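# Strip the pillowcase off the pillow, leave them apart

## Task

Remove the pillowcase from the pillow so that both lie on the table with visible space separating them. Slight overhang past the table edge is acceptable, and the emptied case may simply drop onto the table. The result only counts if nothing depends on the robot to stay in place at the end, so open the grippers and pull the arms away once finished.

## Robot and tools

ROBOT. Two 6-joint arms, left_arm and right_arm, each ending in a two-finger parallel gripper. Their root links sit near (-0.008, +0.329, -0.017) m and (+0.006, -0.324, -0.015) m. A bar under the bases and a plate behind them are fixed obstacles whose tops may rise about 3 cm above the table; touching them gives no warning. Never let the two arms strike or shove each other, since that can end the scene.

FRAME. All reported poses share one scene frame: origin at table-top height, midway between the arms and roughly 5 to 10 cm back from the near table edge. +x points away from the robot across the table, +z up, and left_arm is on the +y side. The arm names do not refer to image sides. Gripper axes: fingers extend along its +z, close and open along its y. end_effector_position is the spot between the pads, about 1 cm short of the fingertips. Printed hand positions may be somewhat off, more so when reaching far.

execute_actions(actions). actions is a list of actions; each action is a table of 1 to 15 rows, and every row is applied for one 1/30 s control step (15 steps per action; a short table repeats its final row). Each row is a single list of 14 numbers, each in [-1, 1], always covering both arms: dx, dy, dz, rx, ry, rz, opening for left_arm, then the same seven for right_arm. The first six are an offset, not a pose: the target relative to where that gripper was measured at the start of the action (for a call's first action, the last pose a result reported), expressed in the gripper's own axes. Each row is counted from that same start, not added to the row before. Scale: 1.0 equals 0.6 m of travel or 180 degrees; rx, ry, rz form one rotation vector. opening is absolute, not an offset: +1 fully open (0.093 m), -1 shut. An empty list just returns state and images. Per step the command is clipped to 70 mm and 16 degrees from the measured pose, so large offsets need several actions; after an action the arm coasts at most to its last clipped pose. Joint friction can leave the hand up to about 31 mm short, and very small offsets may not move it. For an arm meant to stay still, send zeros (or the correction back to its wanted pose) plus its desired opening.

move(target, speed, blocking). target is one 14-number row laid out as above, offsets in gripper axes from the pose in the latest result that shows one; opening absolute and applied at the move's start. Both grippers travel in straight lines that finish together, over 0.5 to 10 s (cut off at 10 s). speed is each path's top speed in m/s, 0.002 to 0.5, default 0.25; rotation is capped at twice that value in rad/s. Paths ignore obstacles and the other arm; grippers trail and may deviate or exceed speed, especially near full arm stretch. Faster contact hits harder, and aiming deeper past a contact presses harder. blocking=false returns after 0.5 s while motion continues; then only wait or stop are accepted until a result shows the move ended. The move: line reports the ending (done, off_target, moving, held, fault; if only one arm is named the other finished fine), limits (paced = pose clipped, held = some steps blocked, after which the arm may surge), and each gripper's remaining distance to its pose.

wait(seconds): 0 to 10, lets the scene run with last commands held; returns early if a running move ends. stop(): brakes a running move (needs room; fingers keep moving). zoom_image(camera, region): camera is one of cam_head_left, cam_head_right, cam_high, cam_low, cam_left_wrist, cam_right_wrist; region [x0, y0, x1, y1] in pixels of that 504x504 image, origin top-left, at most 504 by 504. read_manual(section): only "licences"; no motion. finished_scene(scene): the current scene number; irreversible, call only once the goal holds on its own.

RESULTS. The state line gives each gripper's position (m) and quat_wxyz. Hand target lines show where the controller is now steering each gripper. A pose unreachable line means the clearance check altered or blocked that arm's command. Action results list positions at some steps; HELD with an arm label marks a step where its command was held back. grip_measured is the gripper motor on the opening scale: pads meet near -0.94, each mm of object width adds about 0.0208, with a fixed per-gripper error up to 0.02. Pads stop on contact while the motor keeps going, so a grasp barely shows; commanding further below the object's width squeezes harder, up to roughly 50 to 62 N per pad (less on thin parts under about 5 mm). Keep resending the closing number to keep a grip. Joint positions end with the opening in metres (floored at zero). Joint torques are raw, offset and noisy. Joint ranges (rad): waist -2.618 to 3.054, shoulder 0 to 3.142, elbow 0 to 3.142, wrist pitch -1.571 to 1.571, wrist yaw -1.571 to 1.571, wrist roll -2.094 to 2.094.

HEAT AND FAULTS. Holding loads warms motors. MOTOR HOT appears at 75 °C; at 90 °C that arm halts for 10 s; at 100 °C it goes limp and drops. These and other stops show as FAULT lines.

AVOID. Dropping or flinging the pillow, slamming into the table or fixtures, very hard squeezes or pushes, and anything sliding off the table. The simulation keeps running while you compose replies, with the last command held. Finish with both items resting apart, grippers open and arms retracted.

Each tool is called after "Request:" as a command line: name --argument value for each argument, lists and objects as JSON in quotes; but a table of rows of numbers goes row by row, as --pt "numbers of a row", without its own name.

## Session

Request:
execute_actions --actions '[]'

Scene clock: 0.00 s.
left_arm: end_effector_position=(+0.5588, +0.4318, +0.2097) grip_measured=+1.000 end_effector_quat_wxyz=(-0.281, +0.574, -0.479, +0.602) | right_arm: end_effector_position=(+0.3133, -0.3012, +0.1092) grip_measured=+0.997 end_effector_quat_wxyz=(-0.050, +0.723, -0.545, +0.421)
Joint positions: left_arm=[ 0.282  1.993  1.347  0.473  0.577 -1.893  0.093] | right_arm=[ 0.419  1.236  0.708 -0.445  0.685 -1.643  0.093]
Joint velocities: left_arm=[-0.002  0.007  0.002 -0.007  0.066 -0.007  0.   ] | right_arm=[-0.002 -0.022 -0.002  0.051  0.051 -0.081  0.   ]
Joint torques (N m, as the arm reports them, + toward a larger angle): no reading
Hand target (left_arm): +0.559, +0.432, +0.210; -0.281, +0.574, -0.479, +0.602
Hand target (right_arm): +0.313, -0.301, +0.109; -0.050, +0.723, -0.545, +0.421

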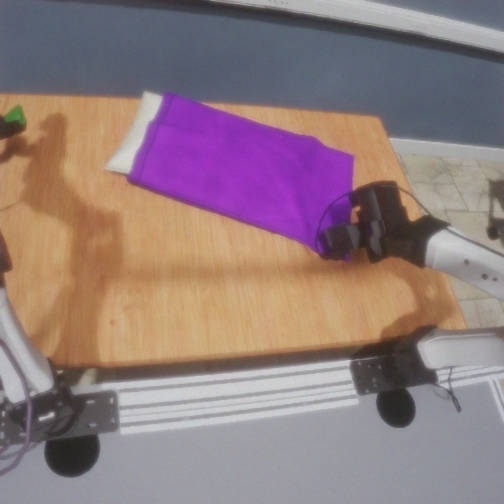

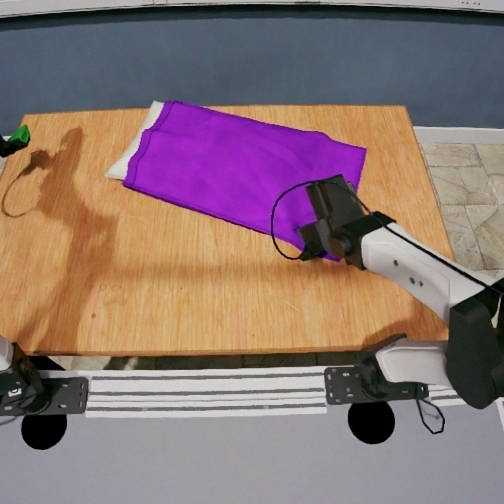

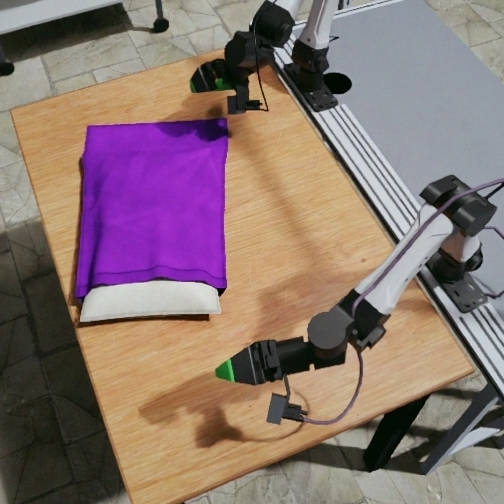

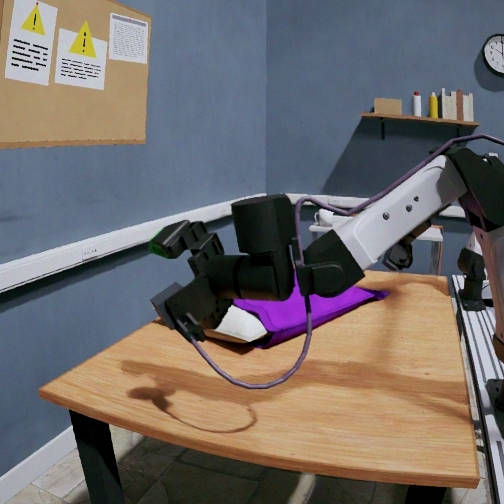

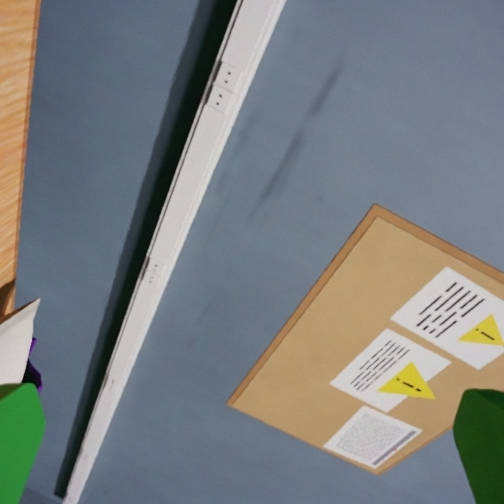

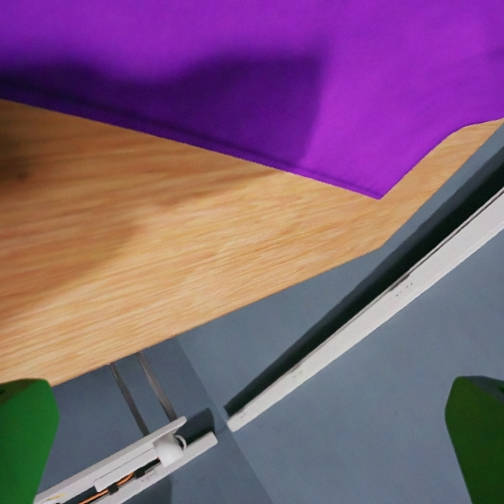

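Request:
move --target '[0.22,0.36,-0.12,-0.108,-0.105,0.111,1,0,0,-0.1,-0.318,0.038,0.546,1]'

Scene clock: 31.47 s.
left_arm: end_effector_position=(+0.4294, +0.2491, +0.0866) grip_measured=+1.000 end_effector_quat_wxyz=(-0.359, +0.609, -0.604, +0.367) | right_arm: end_effector_position=(+0.2720, -0.2786, +0.1438) grip_measured=+0.997 end_effector_quat_wxyz=(+0.003, -0.011, +1.000, -0.004)
Joint positions: left_arm=[-0.324  1.677  0.733  0.414 -0.249 -1.698  0.093] | right_arm=[ 0.175  1.574  1.419 -1.42   0.018  0.164  0.093]
Joint velocities: left_arm=[-0.007 -0.017  0.007 -0.081 -0.066 -0.051  0.   ] | right_arm=[-0.002  0.017 -0.002  0.037 -0.051 -0.007  0.001]
Joint torques (N m, as the arm reports them, + toward a larger angle): left_arm=[-0.52 -9.29  5.85  2.12 -0.25  0.11] | right_arm=[-0.53 -5.82  9.76  0.26  0.03  0.16]
Hand target (left_arm): +0.421, +0.249, +0.079; -0.355, +0.613, -0.610, +0.356
Hand target (right_arm): +0.273, -0.280, +0.147; -0.002, -0.003, +1.000, -0.000
Off the commanded pose (left_arm): 0.012 m, 2 deg.
Off the commanded pose (right_arm): 0.004 m, 1 deg.
move: off_target (left_arm)

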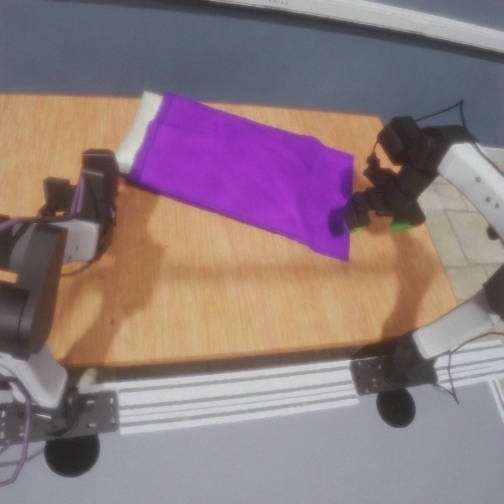

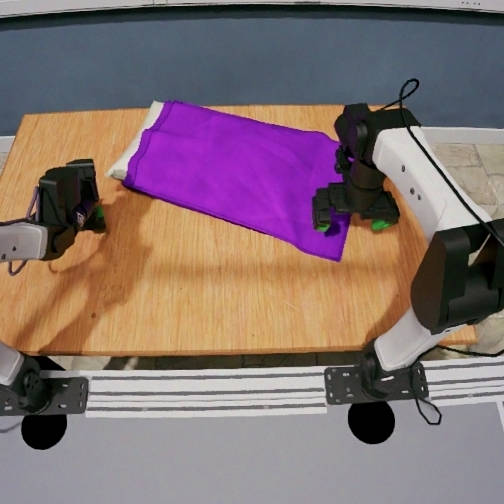

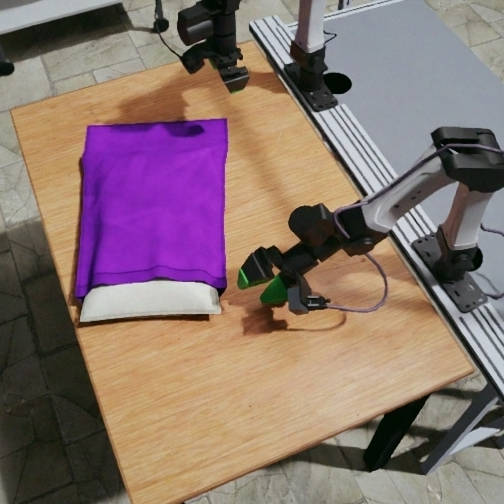

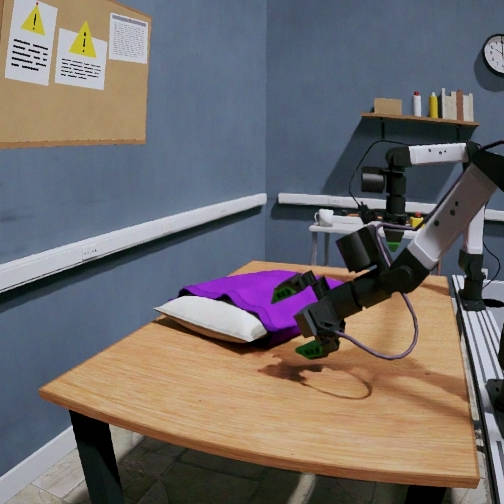

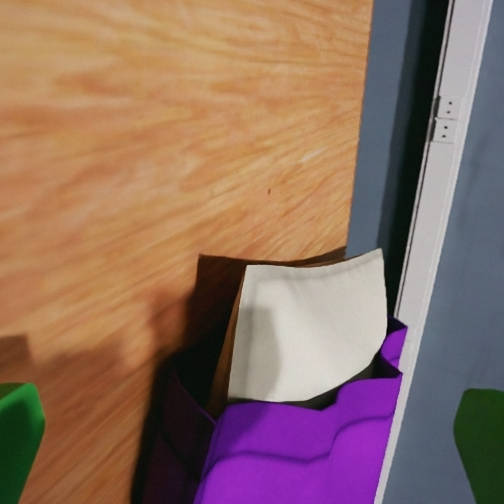

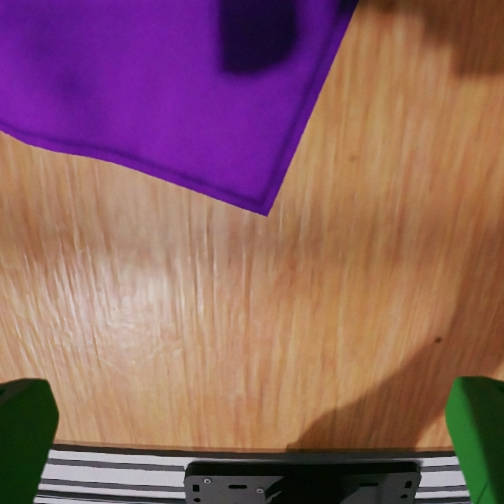

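Request:
move --target '[-0.043,0.03,0.09,0,0.145,0.08,0.1,-0.213,-0.067,0.19,0,0,0.1,0.3]'

Scene clock: 43.83 s.
left_arm: end_effector_position=(+0.4654, +0.2765, +0.0481) grip_measured=+0.102 end_effector_quat_wxyz=(+0.263, -0.434, +0.737, -0.446) | right_arm: end_effector_position=(+0.3911, -0.3128, +0.0294) grip_measured=+0.302 end_effector_quat_wxyz=(-0.011, +0.139, +0.990, -0.005)
Joint positions: left_arm=[ 0.001  1.923  0.867  0.474  0.469 -1.266  0.05 ] | right_arm=[ 0.026  2.077  1.595 -1.12   0.017  0.317  0.06 ]
Joint velocities: left_arm=[ 0.002  0.012 -0.012  0.022  0.051 -0.007  0.001] | right_arm=[ 0.002 -0.007 -0.017 -0.051 -0.022 -0.066 -0.   ]
Joint torques (N m, as the arm reports them, + toward a larger angle): left_arm=[ 0.56 -8.95  9.08  2.09  0.31  0.25] | right_arm=[ -0.34 -10.5    9.58   0.54   0.11   0.18]
Hand target (left_arm): +0.468, +0.276, +0.044; +0.256, -0.432, +0.741, -0.445
Hand target (right_arm): +0.401, -0.315, +0.030; +0.002, +0.145, +0.989, -0.003
Off the commanded pose (left_arm): 0.005 m, 1 deg.
Off the commanded pose (right_arm): 0.011 m, 2 deg.
move: off_target (right_arm)

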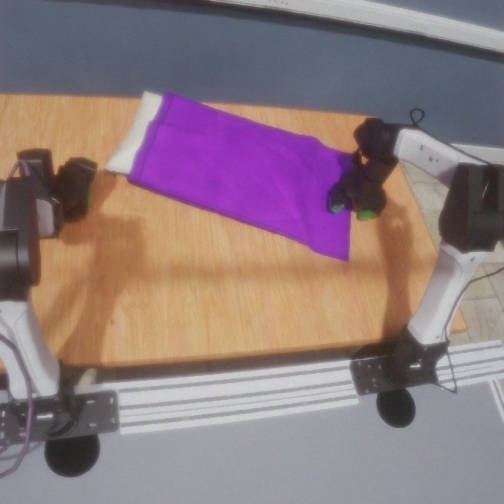

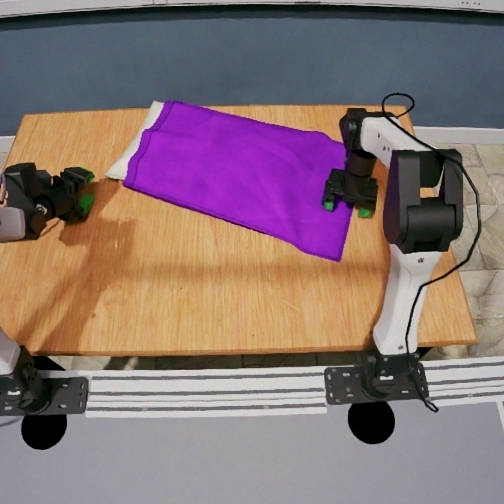

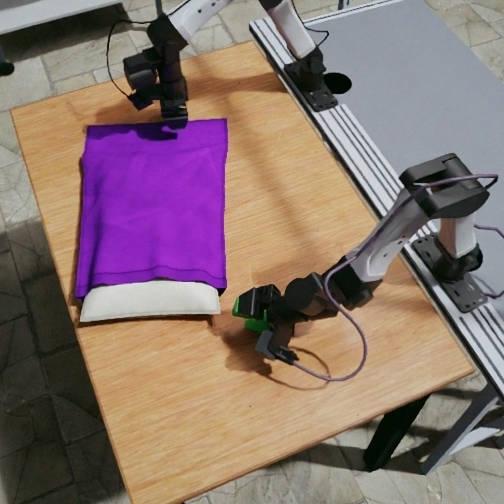

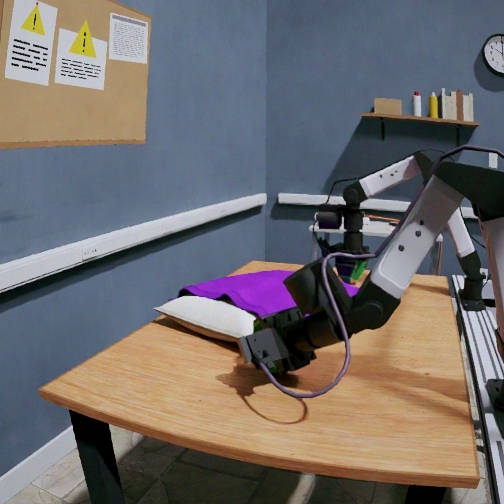

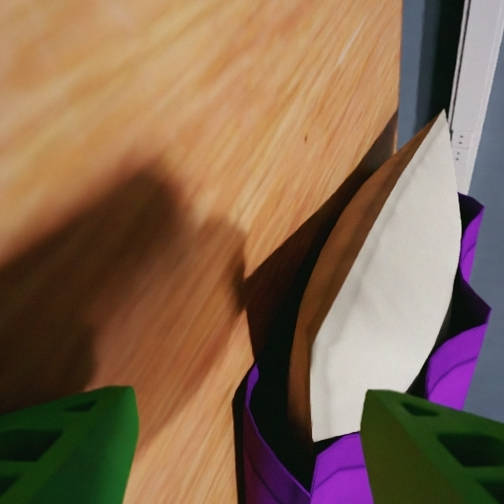

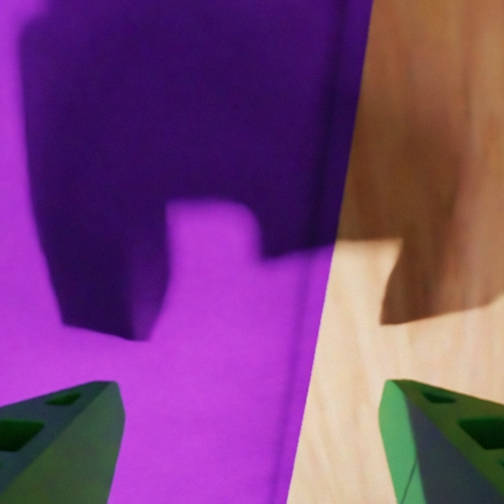

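Request:
move --target '[0.025,-0.055,0.105,0,0,0,0.3,0,0,0.045,0,0,0,0.3]' --speed 0.08

Scene clock: 50.23 s.
left_arm: end_effector_position=(+0.5174, +0.2324, +0.0540) grip_measured=+0.298 end_effector_quat_wxyz=(+0.270, -0.429, +0.734, -0.453) | right_arm: end_effector_position=(+0.3941, -0.3126, +0.0174) grip_measured=+0.302 end_effector_quat_wxyz=(+0.001, +0.140, +0.990, -0.003)
Joint positions: left_arm=[-0.114  2.072  1.092  0.448  0.376 -1.333  0.059] | right_arm=[ 0.026  2.077  1.546 -1.046  0.017  0.318  0.06 ]
Joint velocities: left_arm=[ 0.002 -0.022 -0.012  0.037 -0.022 -0.022  0.001] | right_arm=[-0.002  0.017  0.007 -0.007  0.007 -0.022 -0.001]
Joint torques (N m, as the arm reports them, + toward a larger angle): left_arm=[ -0.57 -10.79   9.52   2.15  -0.02   0.11] | right_arm=[ 0.12 -9.43  5.94  0.6   0.1   0.11]
Hand target (left_arm): +0.520, +0.228, +0.047; +0.263, -0.435, +0.737, -0.447
Hand target (right_arm): +0.390, -0.313, +0.003; -0.011, +0.139, +0.990, -0.005
Off the commanded pose (left_arm): 0.007 m, 1 deg.
Off the commanded pose (right_arm): 0.015 m, 1 deg.
move: off_target (right_arm)

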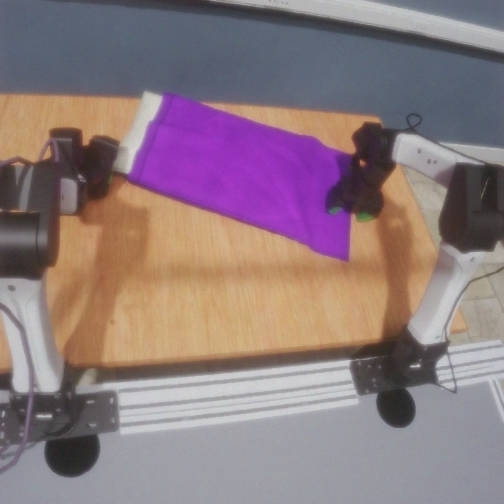

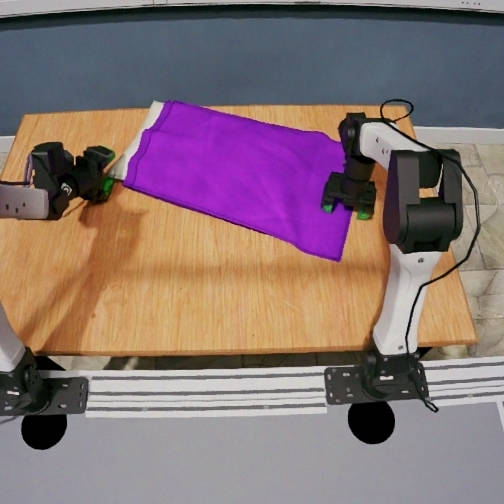

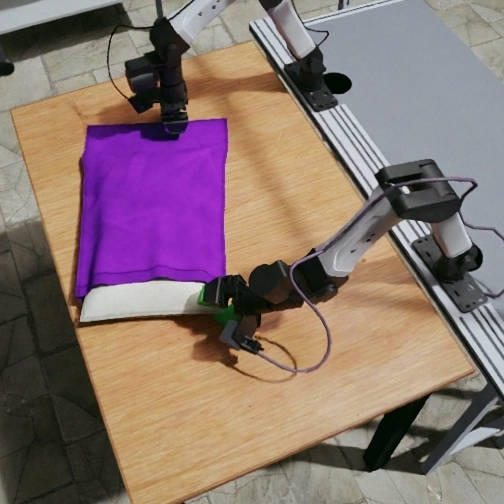

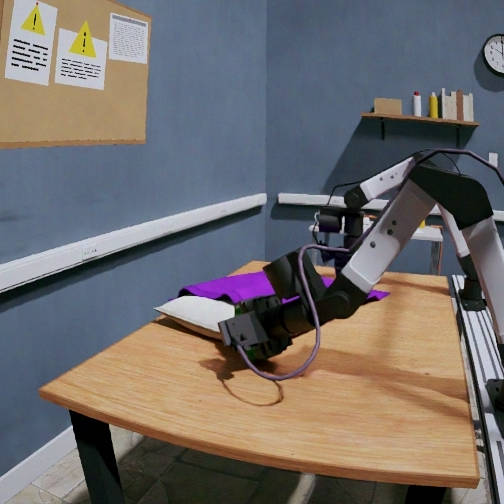

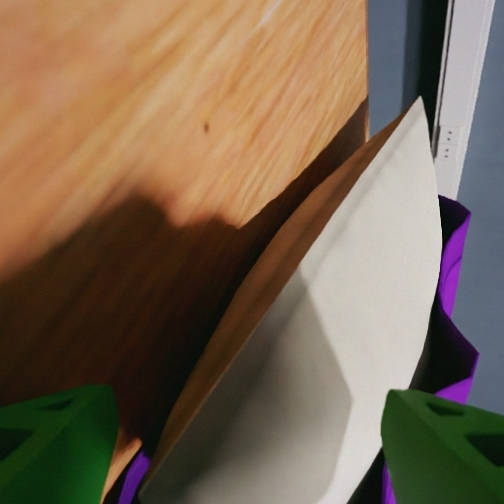

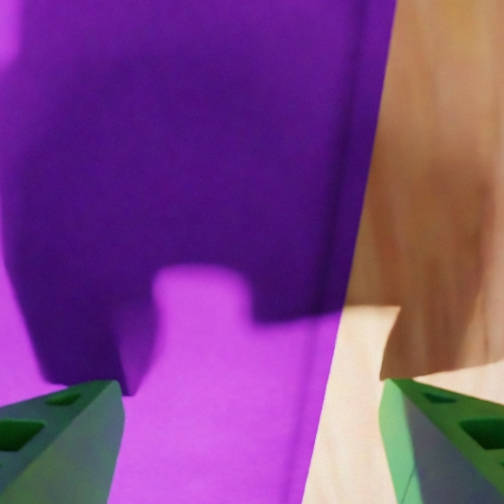

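Request:
move --target '[0.01,0.015,0.075,0,0,0,0.3,0,0,0.045,0,0,0,0.3]' --speed 0.06

Request:
move --target '[0,0,0,0,0,0,-1,0,0,0.02,0,0,0,-1]' --speed 0.06

Request:
move --target '[-0.07,0,-0.04,0,0,0,-1,0,-0.1,-0.08,0,0,0,-1]' --speed 0.06

Scene clock: 57.30 s.
left_arm: end_effector_position=(+0.5464, +0.2176, +0.0514) grip_measured=+0.298 end_effector_quat_wxyz=(+0.286, -0.418, +0.723, -0.469) | right_arm: end_effector_position=(+0.3969, -0.3121, +0.0112) grip_measured=+0.302 end_effector_quat_wxyz=(+0.011, +0.140, +0.990, -0.000)
Joint positions: left_arm=[-0.142  2.181  1.198  0.512  0.358 -1.356  0.059] | right_arm=[ 0.026  2.077  1.52  -1.     0.015  0.318  0.06 ]
Joint velocities: left_arm=[-0.007  0.002  0.017  0.022  0.037  0.022 -0.   ] | right_arm=[-0.007 -0.012 -0.027  0.022 -0.022  0.007 -0.001]
Joint torques (N m, as the arm reports them, + toward a larger angle): left_arm=[-1.17 -9.38  8.73  2.21 -0.18  0.15] | right_arm=[ 0.11 -8.99  4.68  0.9   0.12  0.11]
Hand target (left_arm): +0.544, +0.210, +0.026; +0.270, -0.428, +0.734, -0.453
Hand target (right_arm): +0.393, -0.312, -0.009; +0.001, +0.140, +0.990, -0.003
Off the commanded pose (left_arm): 0.027 m, 3 deg.
Off the commanded pose (right_arm): 0.021 m, 1 deg.
move: off_target (left_arm, right_arm)

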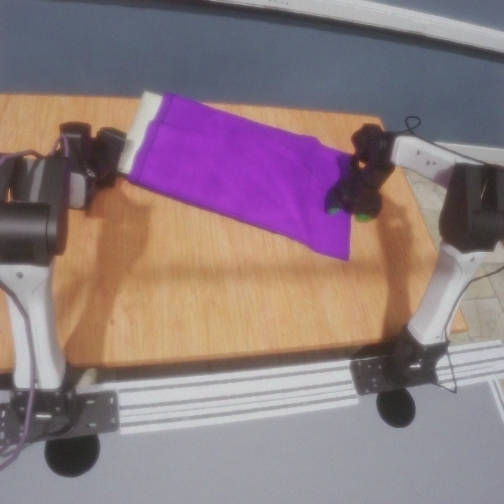

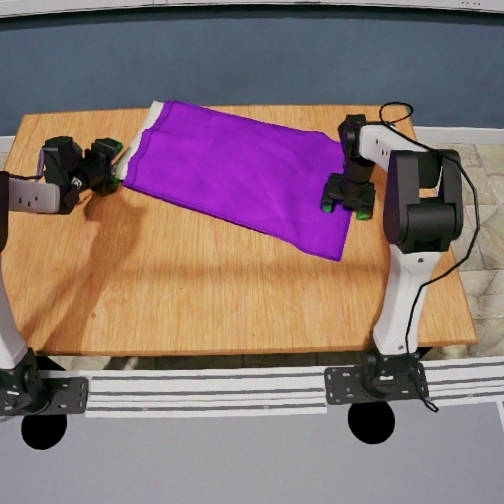

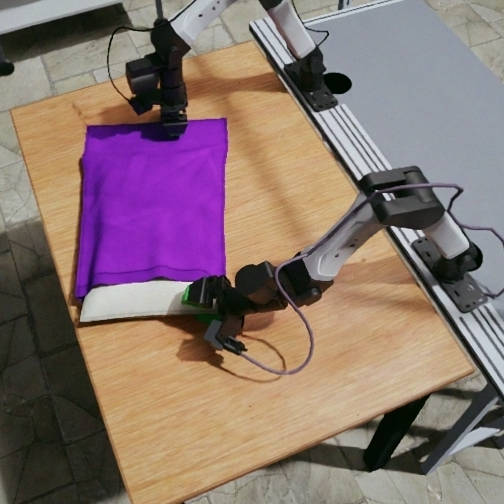

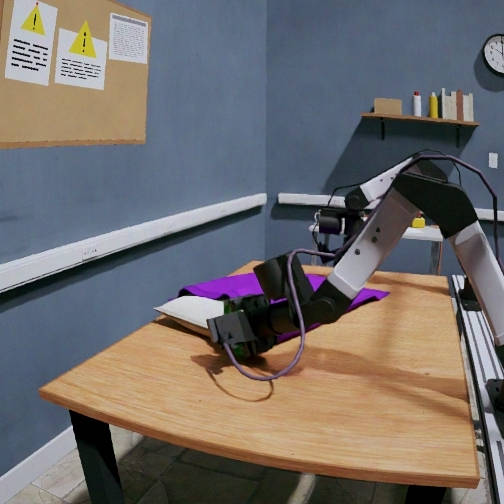

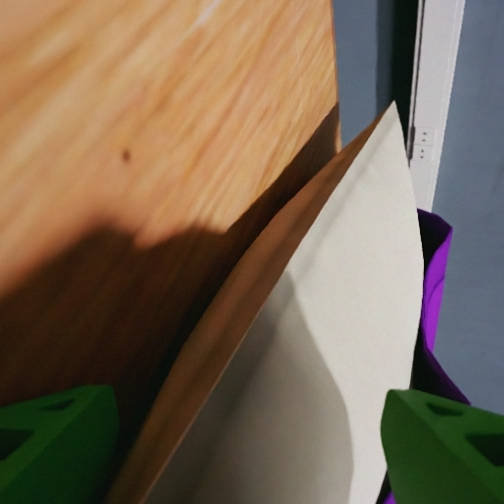

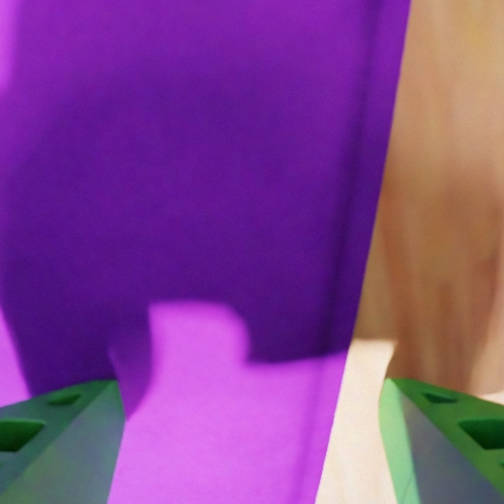

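Scene clock: 58.00 s.
left_arm: end_effector_position=(+0.5463, +0.2176, +0.0513) grip_measured=-0.980 end_effector_quat_wxyz=(+0.285, -0.419, +0.723, -0.469) | right_arm: end_effector_position=(+0.3984, -0.3082, +0.0113) grip_measured=-0.989 end_effector_quat_wxyz=(+0.012, +0.139, +0.990, +0.011)
Joint positions: left_arm=[-0.142  2.18   1.198  0.511  0.358 -1.356  0.   ] | right_arm=[ 0.027  2.077  1.52  -0.993 -0.007  0.318  0.   ]
Joint velocities: left_arm=[-0.002 -0.012  0.002 -0.066 -0.022  0.022  0.   ] | right_arm=[-0.007 -0.012 -0.002  0.051 -0.037 -0.051  0.   ]
Joint torques (N m, as the arm reports them, + toward a larger angle): left_arm=[  0.25 -13.59   7.61   2.41   0.11   0.16] | right_arm=[  0.09 -10.36   5.6    0.79   0.29   0.11]
Hand target (left_arm): +0.546, +0.218, +0.051; +0.286, -0.418, +0.723, -0.469
Hand target (right_arm): +0.397, -0.312, -0.001; +0.010, +0.140, +0.990, -0.000
Off the commanded pose (left_arm): 0.000 m, 0 deg.
Off the commanded pose (right_arm): 0.013 m, 1 deg.
move: off_target (right_arm)

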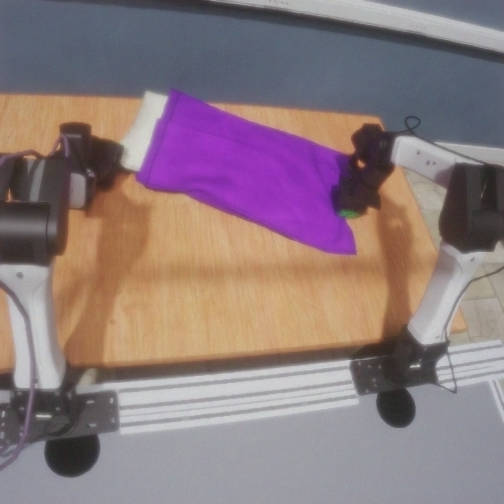

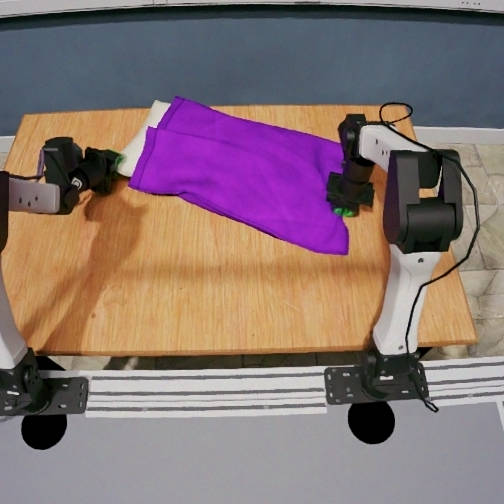

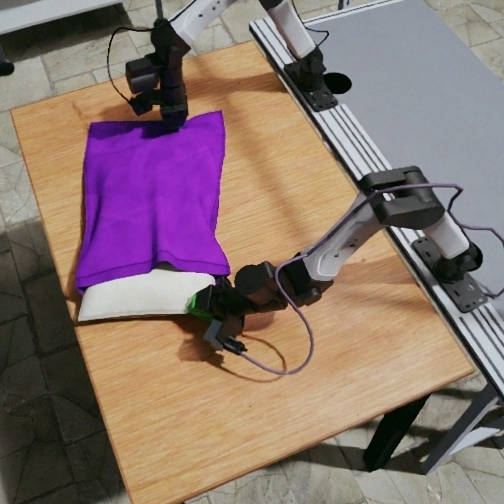

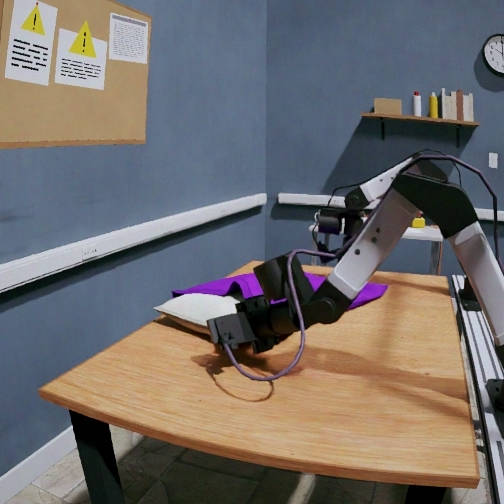

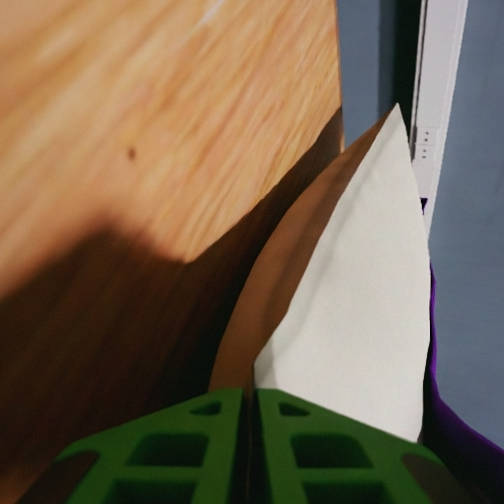

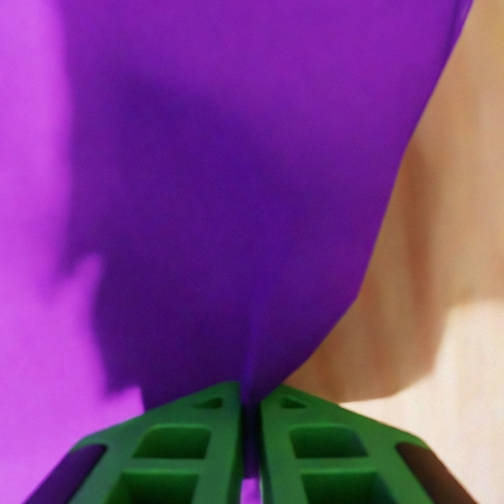

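Scene clock: 59.63 s.
left_arm: end_effector_position=(+0.5443, +0.2591, +0.0528) grip_measured=-0.980 end_effector_quat_wxyz=(+0.276, -0.421, +0.725, -0.469) | right_arm: end_effector_position=(+0.3831, -0.3576, +0.0456) grip_measured=-0.989 end_effector_quat_wxyz=(+0.010, +0.135, +0.990, +0.024)
Joint positions: left_arm=[-0.04   2.161  1.198  0.457  0.458 -1.309  0.   ] | right_arm=[-0.115  1.994  1.54  -1.102 -0.036  0.169  0.   ]
Joint velocities: left_arm=[ 0.007 -0.007 -0.012 -0.022 -0.022  0.051  0.   ] | right_arm=[ 0.007 -0.002 -0.012 -0.051  0.007 -0.066  0.   ]
Joint torques (N m, as the arm reports them, + toward a larger angle): left_arm=[  1.06 -14.82   8.74   2.21   0.12   0.25] | right_arm=[ -0.9  -12.61   9.57   0.17   0.29   0.07]
Hand target (left_arm): +0.547, +0.265, +0.062; +0.286, -0.418, +0.723, -0.469
Hand target (right_arm): +0.380, -0.367, +0.057; +0.012, +0.139, +0.990, +0.012
Off the commanded pose (left_arm): 0.011 m, 1 deg.
Off the commanded pose (right_arm): 0.015 m, 2 deg.
move: off_target (left_arm, right_arm)

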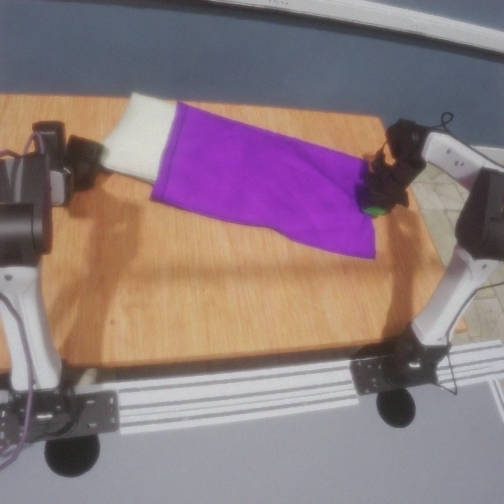

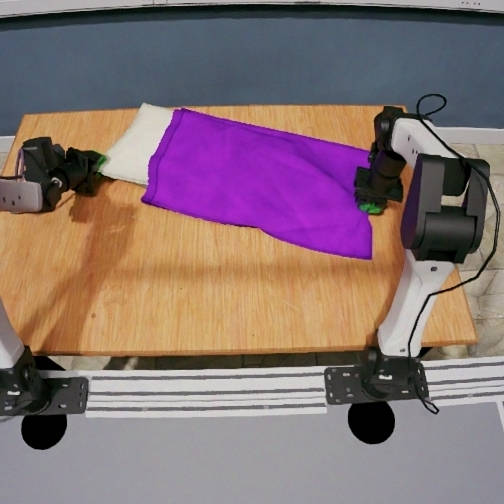

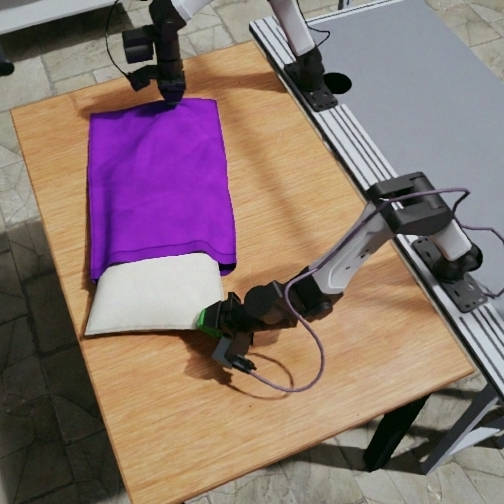

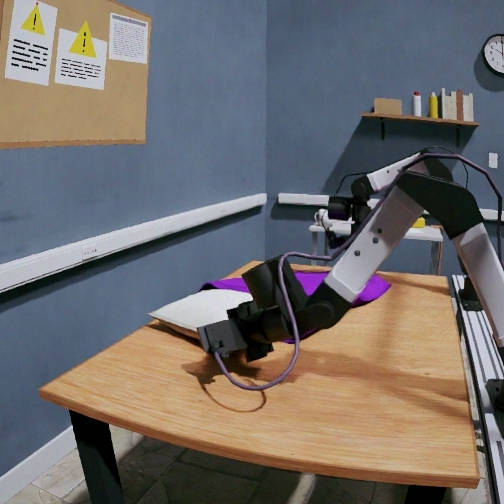

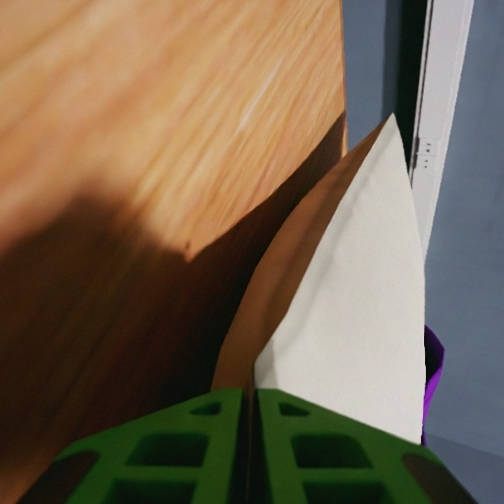

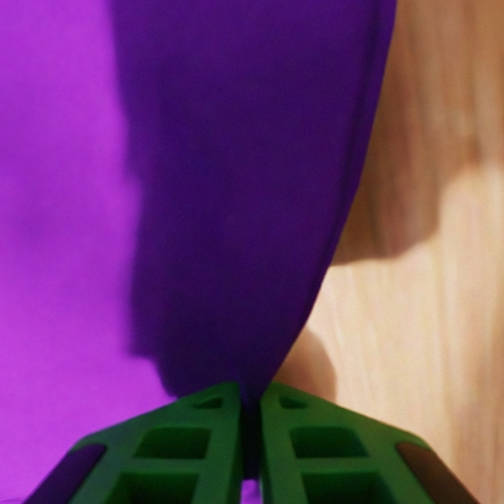

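Request:
move --target '[-0.255,0.085,-0.237,0,-0.076,-0.034,-1,0,-0.5,-0.13,0,0,0,-1]' --speed 0.1

Scene clock: 69.67 s.
left_arm: end_effector_position=(+0.4912, +0.4663, +0.0623) grip_measured=-0.980 end_effector_quat_wxyz=(+0.333, -0.514, +0.663, -0.431) | right_arm: end_effector_position=(+0.3012, -0.6491, +0.1058) grip_measured=-0.989 end_effector_quat_wxyz=(+0.017, +0.136, +0.990, +0.026)
Joint positions: left_arm=[ 0.408  2.037  1.087  0.393  0.618 -1.201  0.   ] | right_arm=[-0.86   2.282  2.247 -1.539 -0.049 -0.576  0.   ]
Joint velocities: left_arm=[-0.017  0.007  0.012  0.022 -0.007 -0.066  0.   ] | right_arm=[-0.012 -0.017 -0.012 -0.095 -0.051 -0.007  0.   ]
Joint torques (N m, as the arm reports them, + toward a larger angle): left_arm=[  0.71 -13.75   7.17   2.16   0.27   0.24] | right_arm=[ -0.13 -11.82   9.65   0.22   0.07   0.06]
Hand target (left_arm): +0.489, +0.468, +0.067; +0.337, -0.511, +0.664, -0.430
Hand target (right_arm): +0.299, -0.650, +0.103; +0.008, +0.135, +0.990, +0.030
Off the commanded pose (left_arm): 0.004 m, 0 deg.
Off the commanded pose (right_arm): 0.003 m, 1 deg.
move: done

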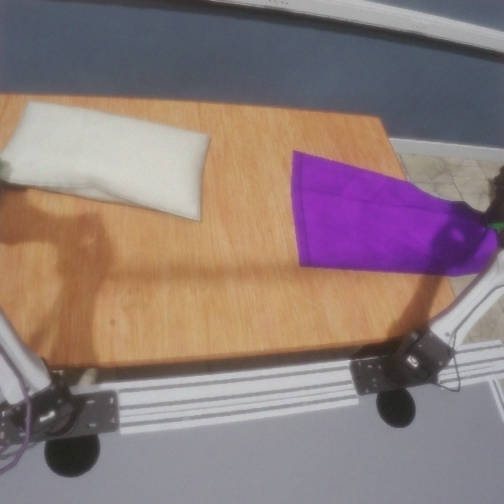

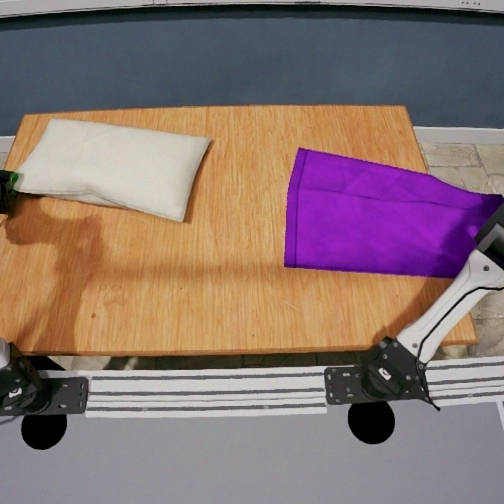

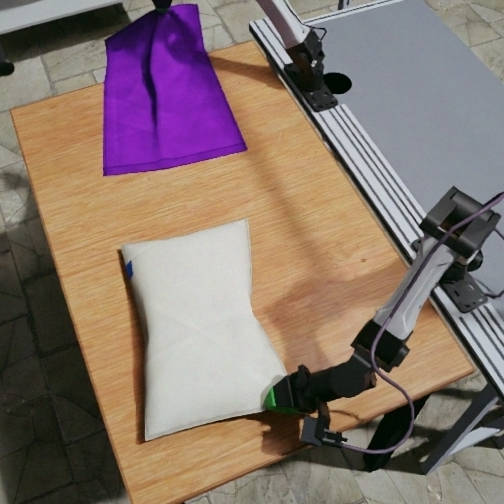

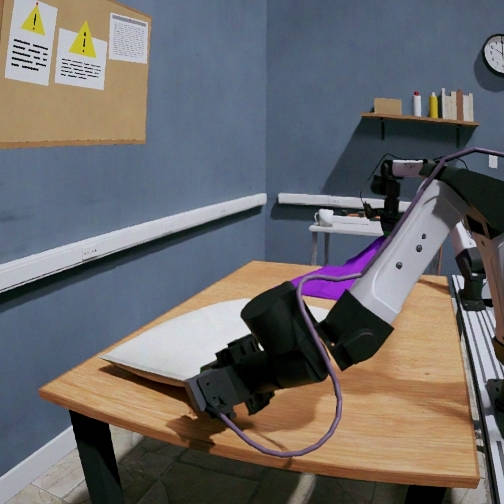

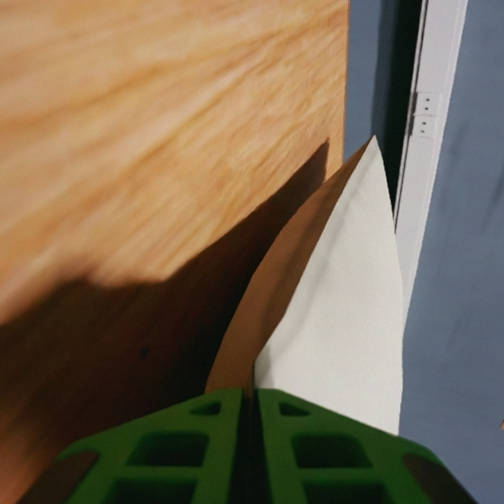

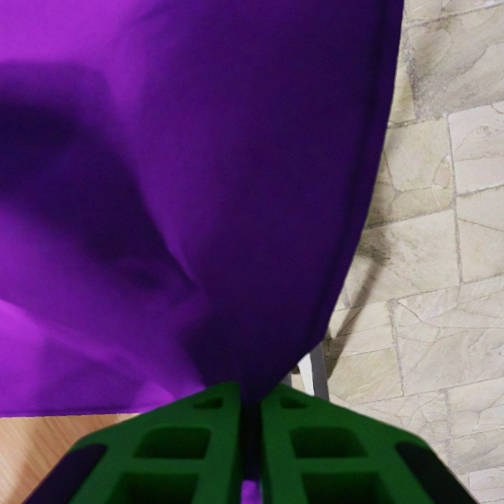

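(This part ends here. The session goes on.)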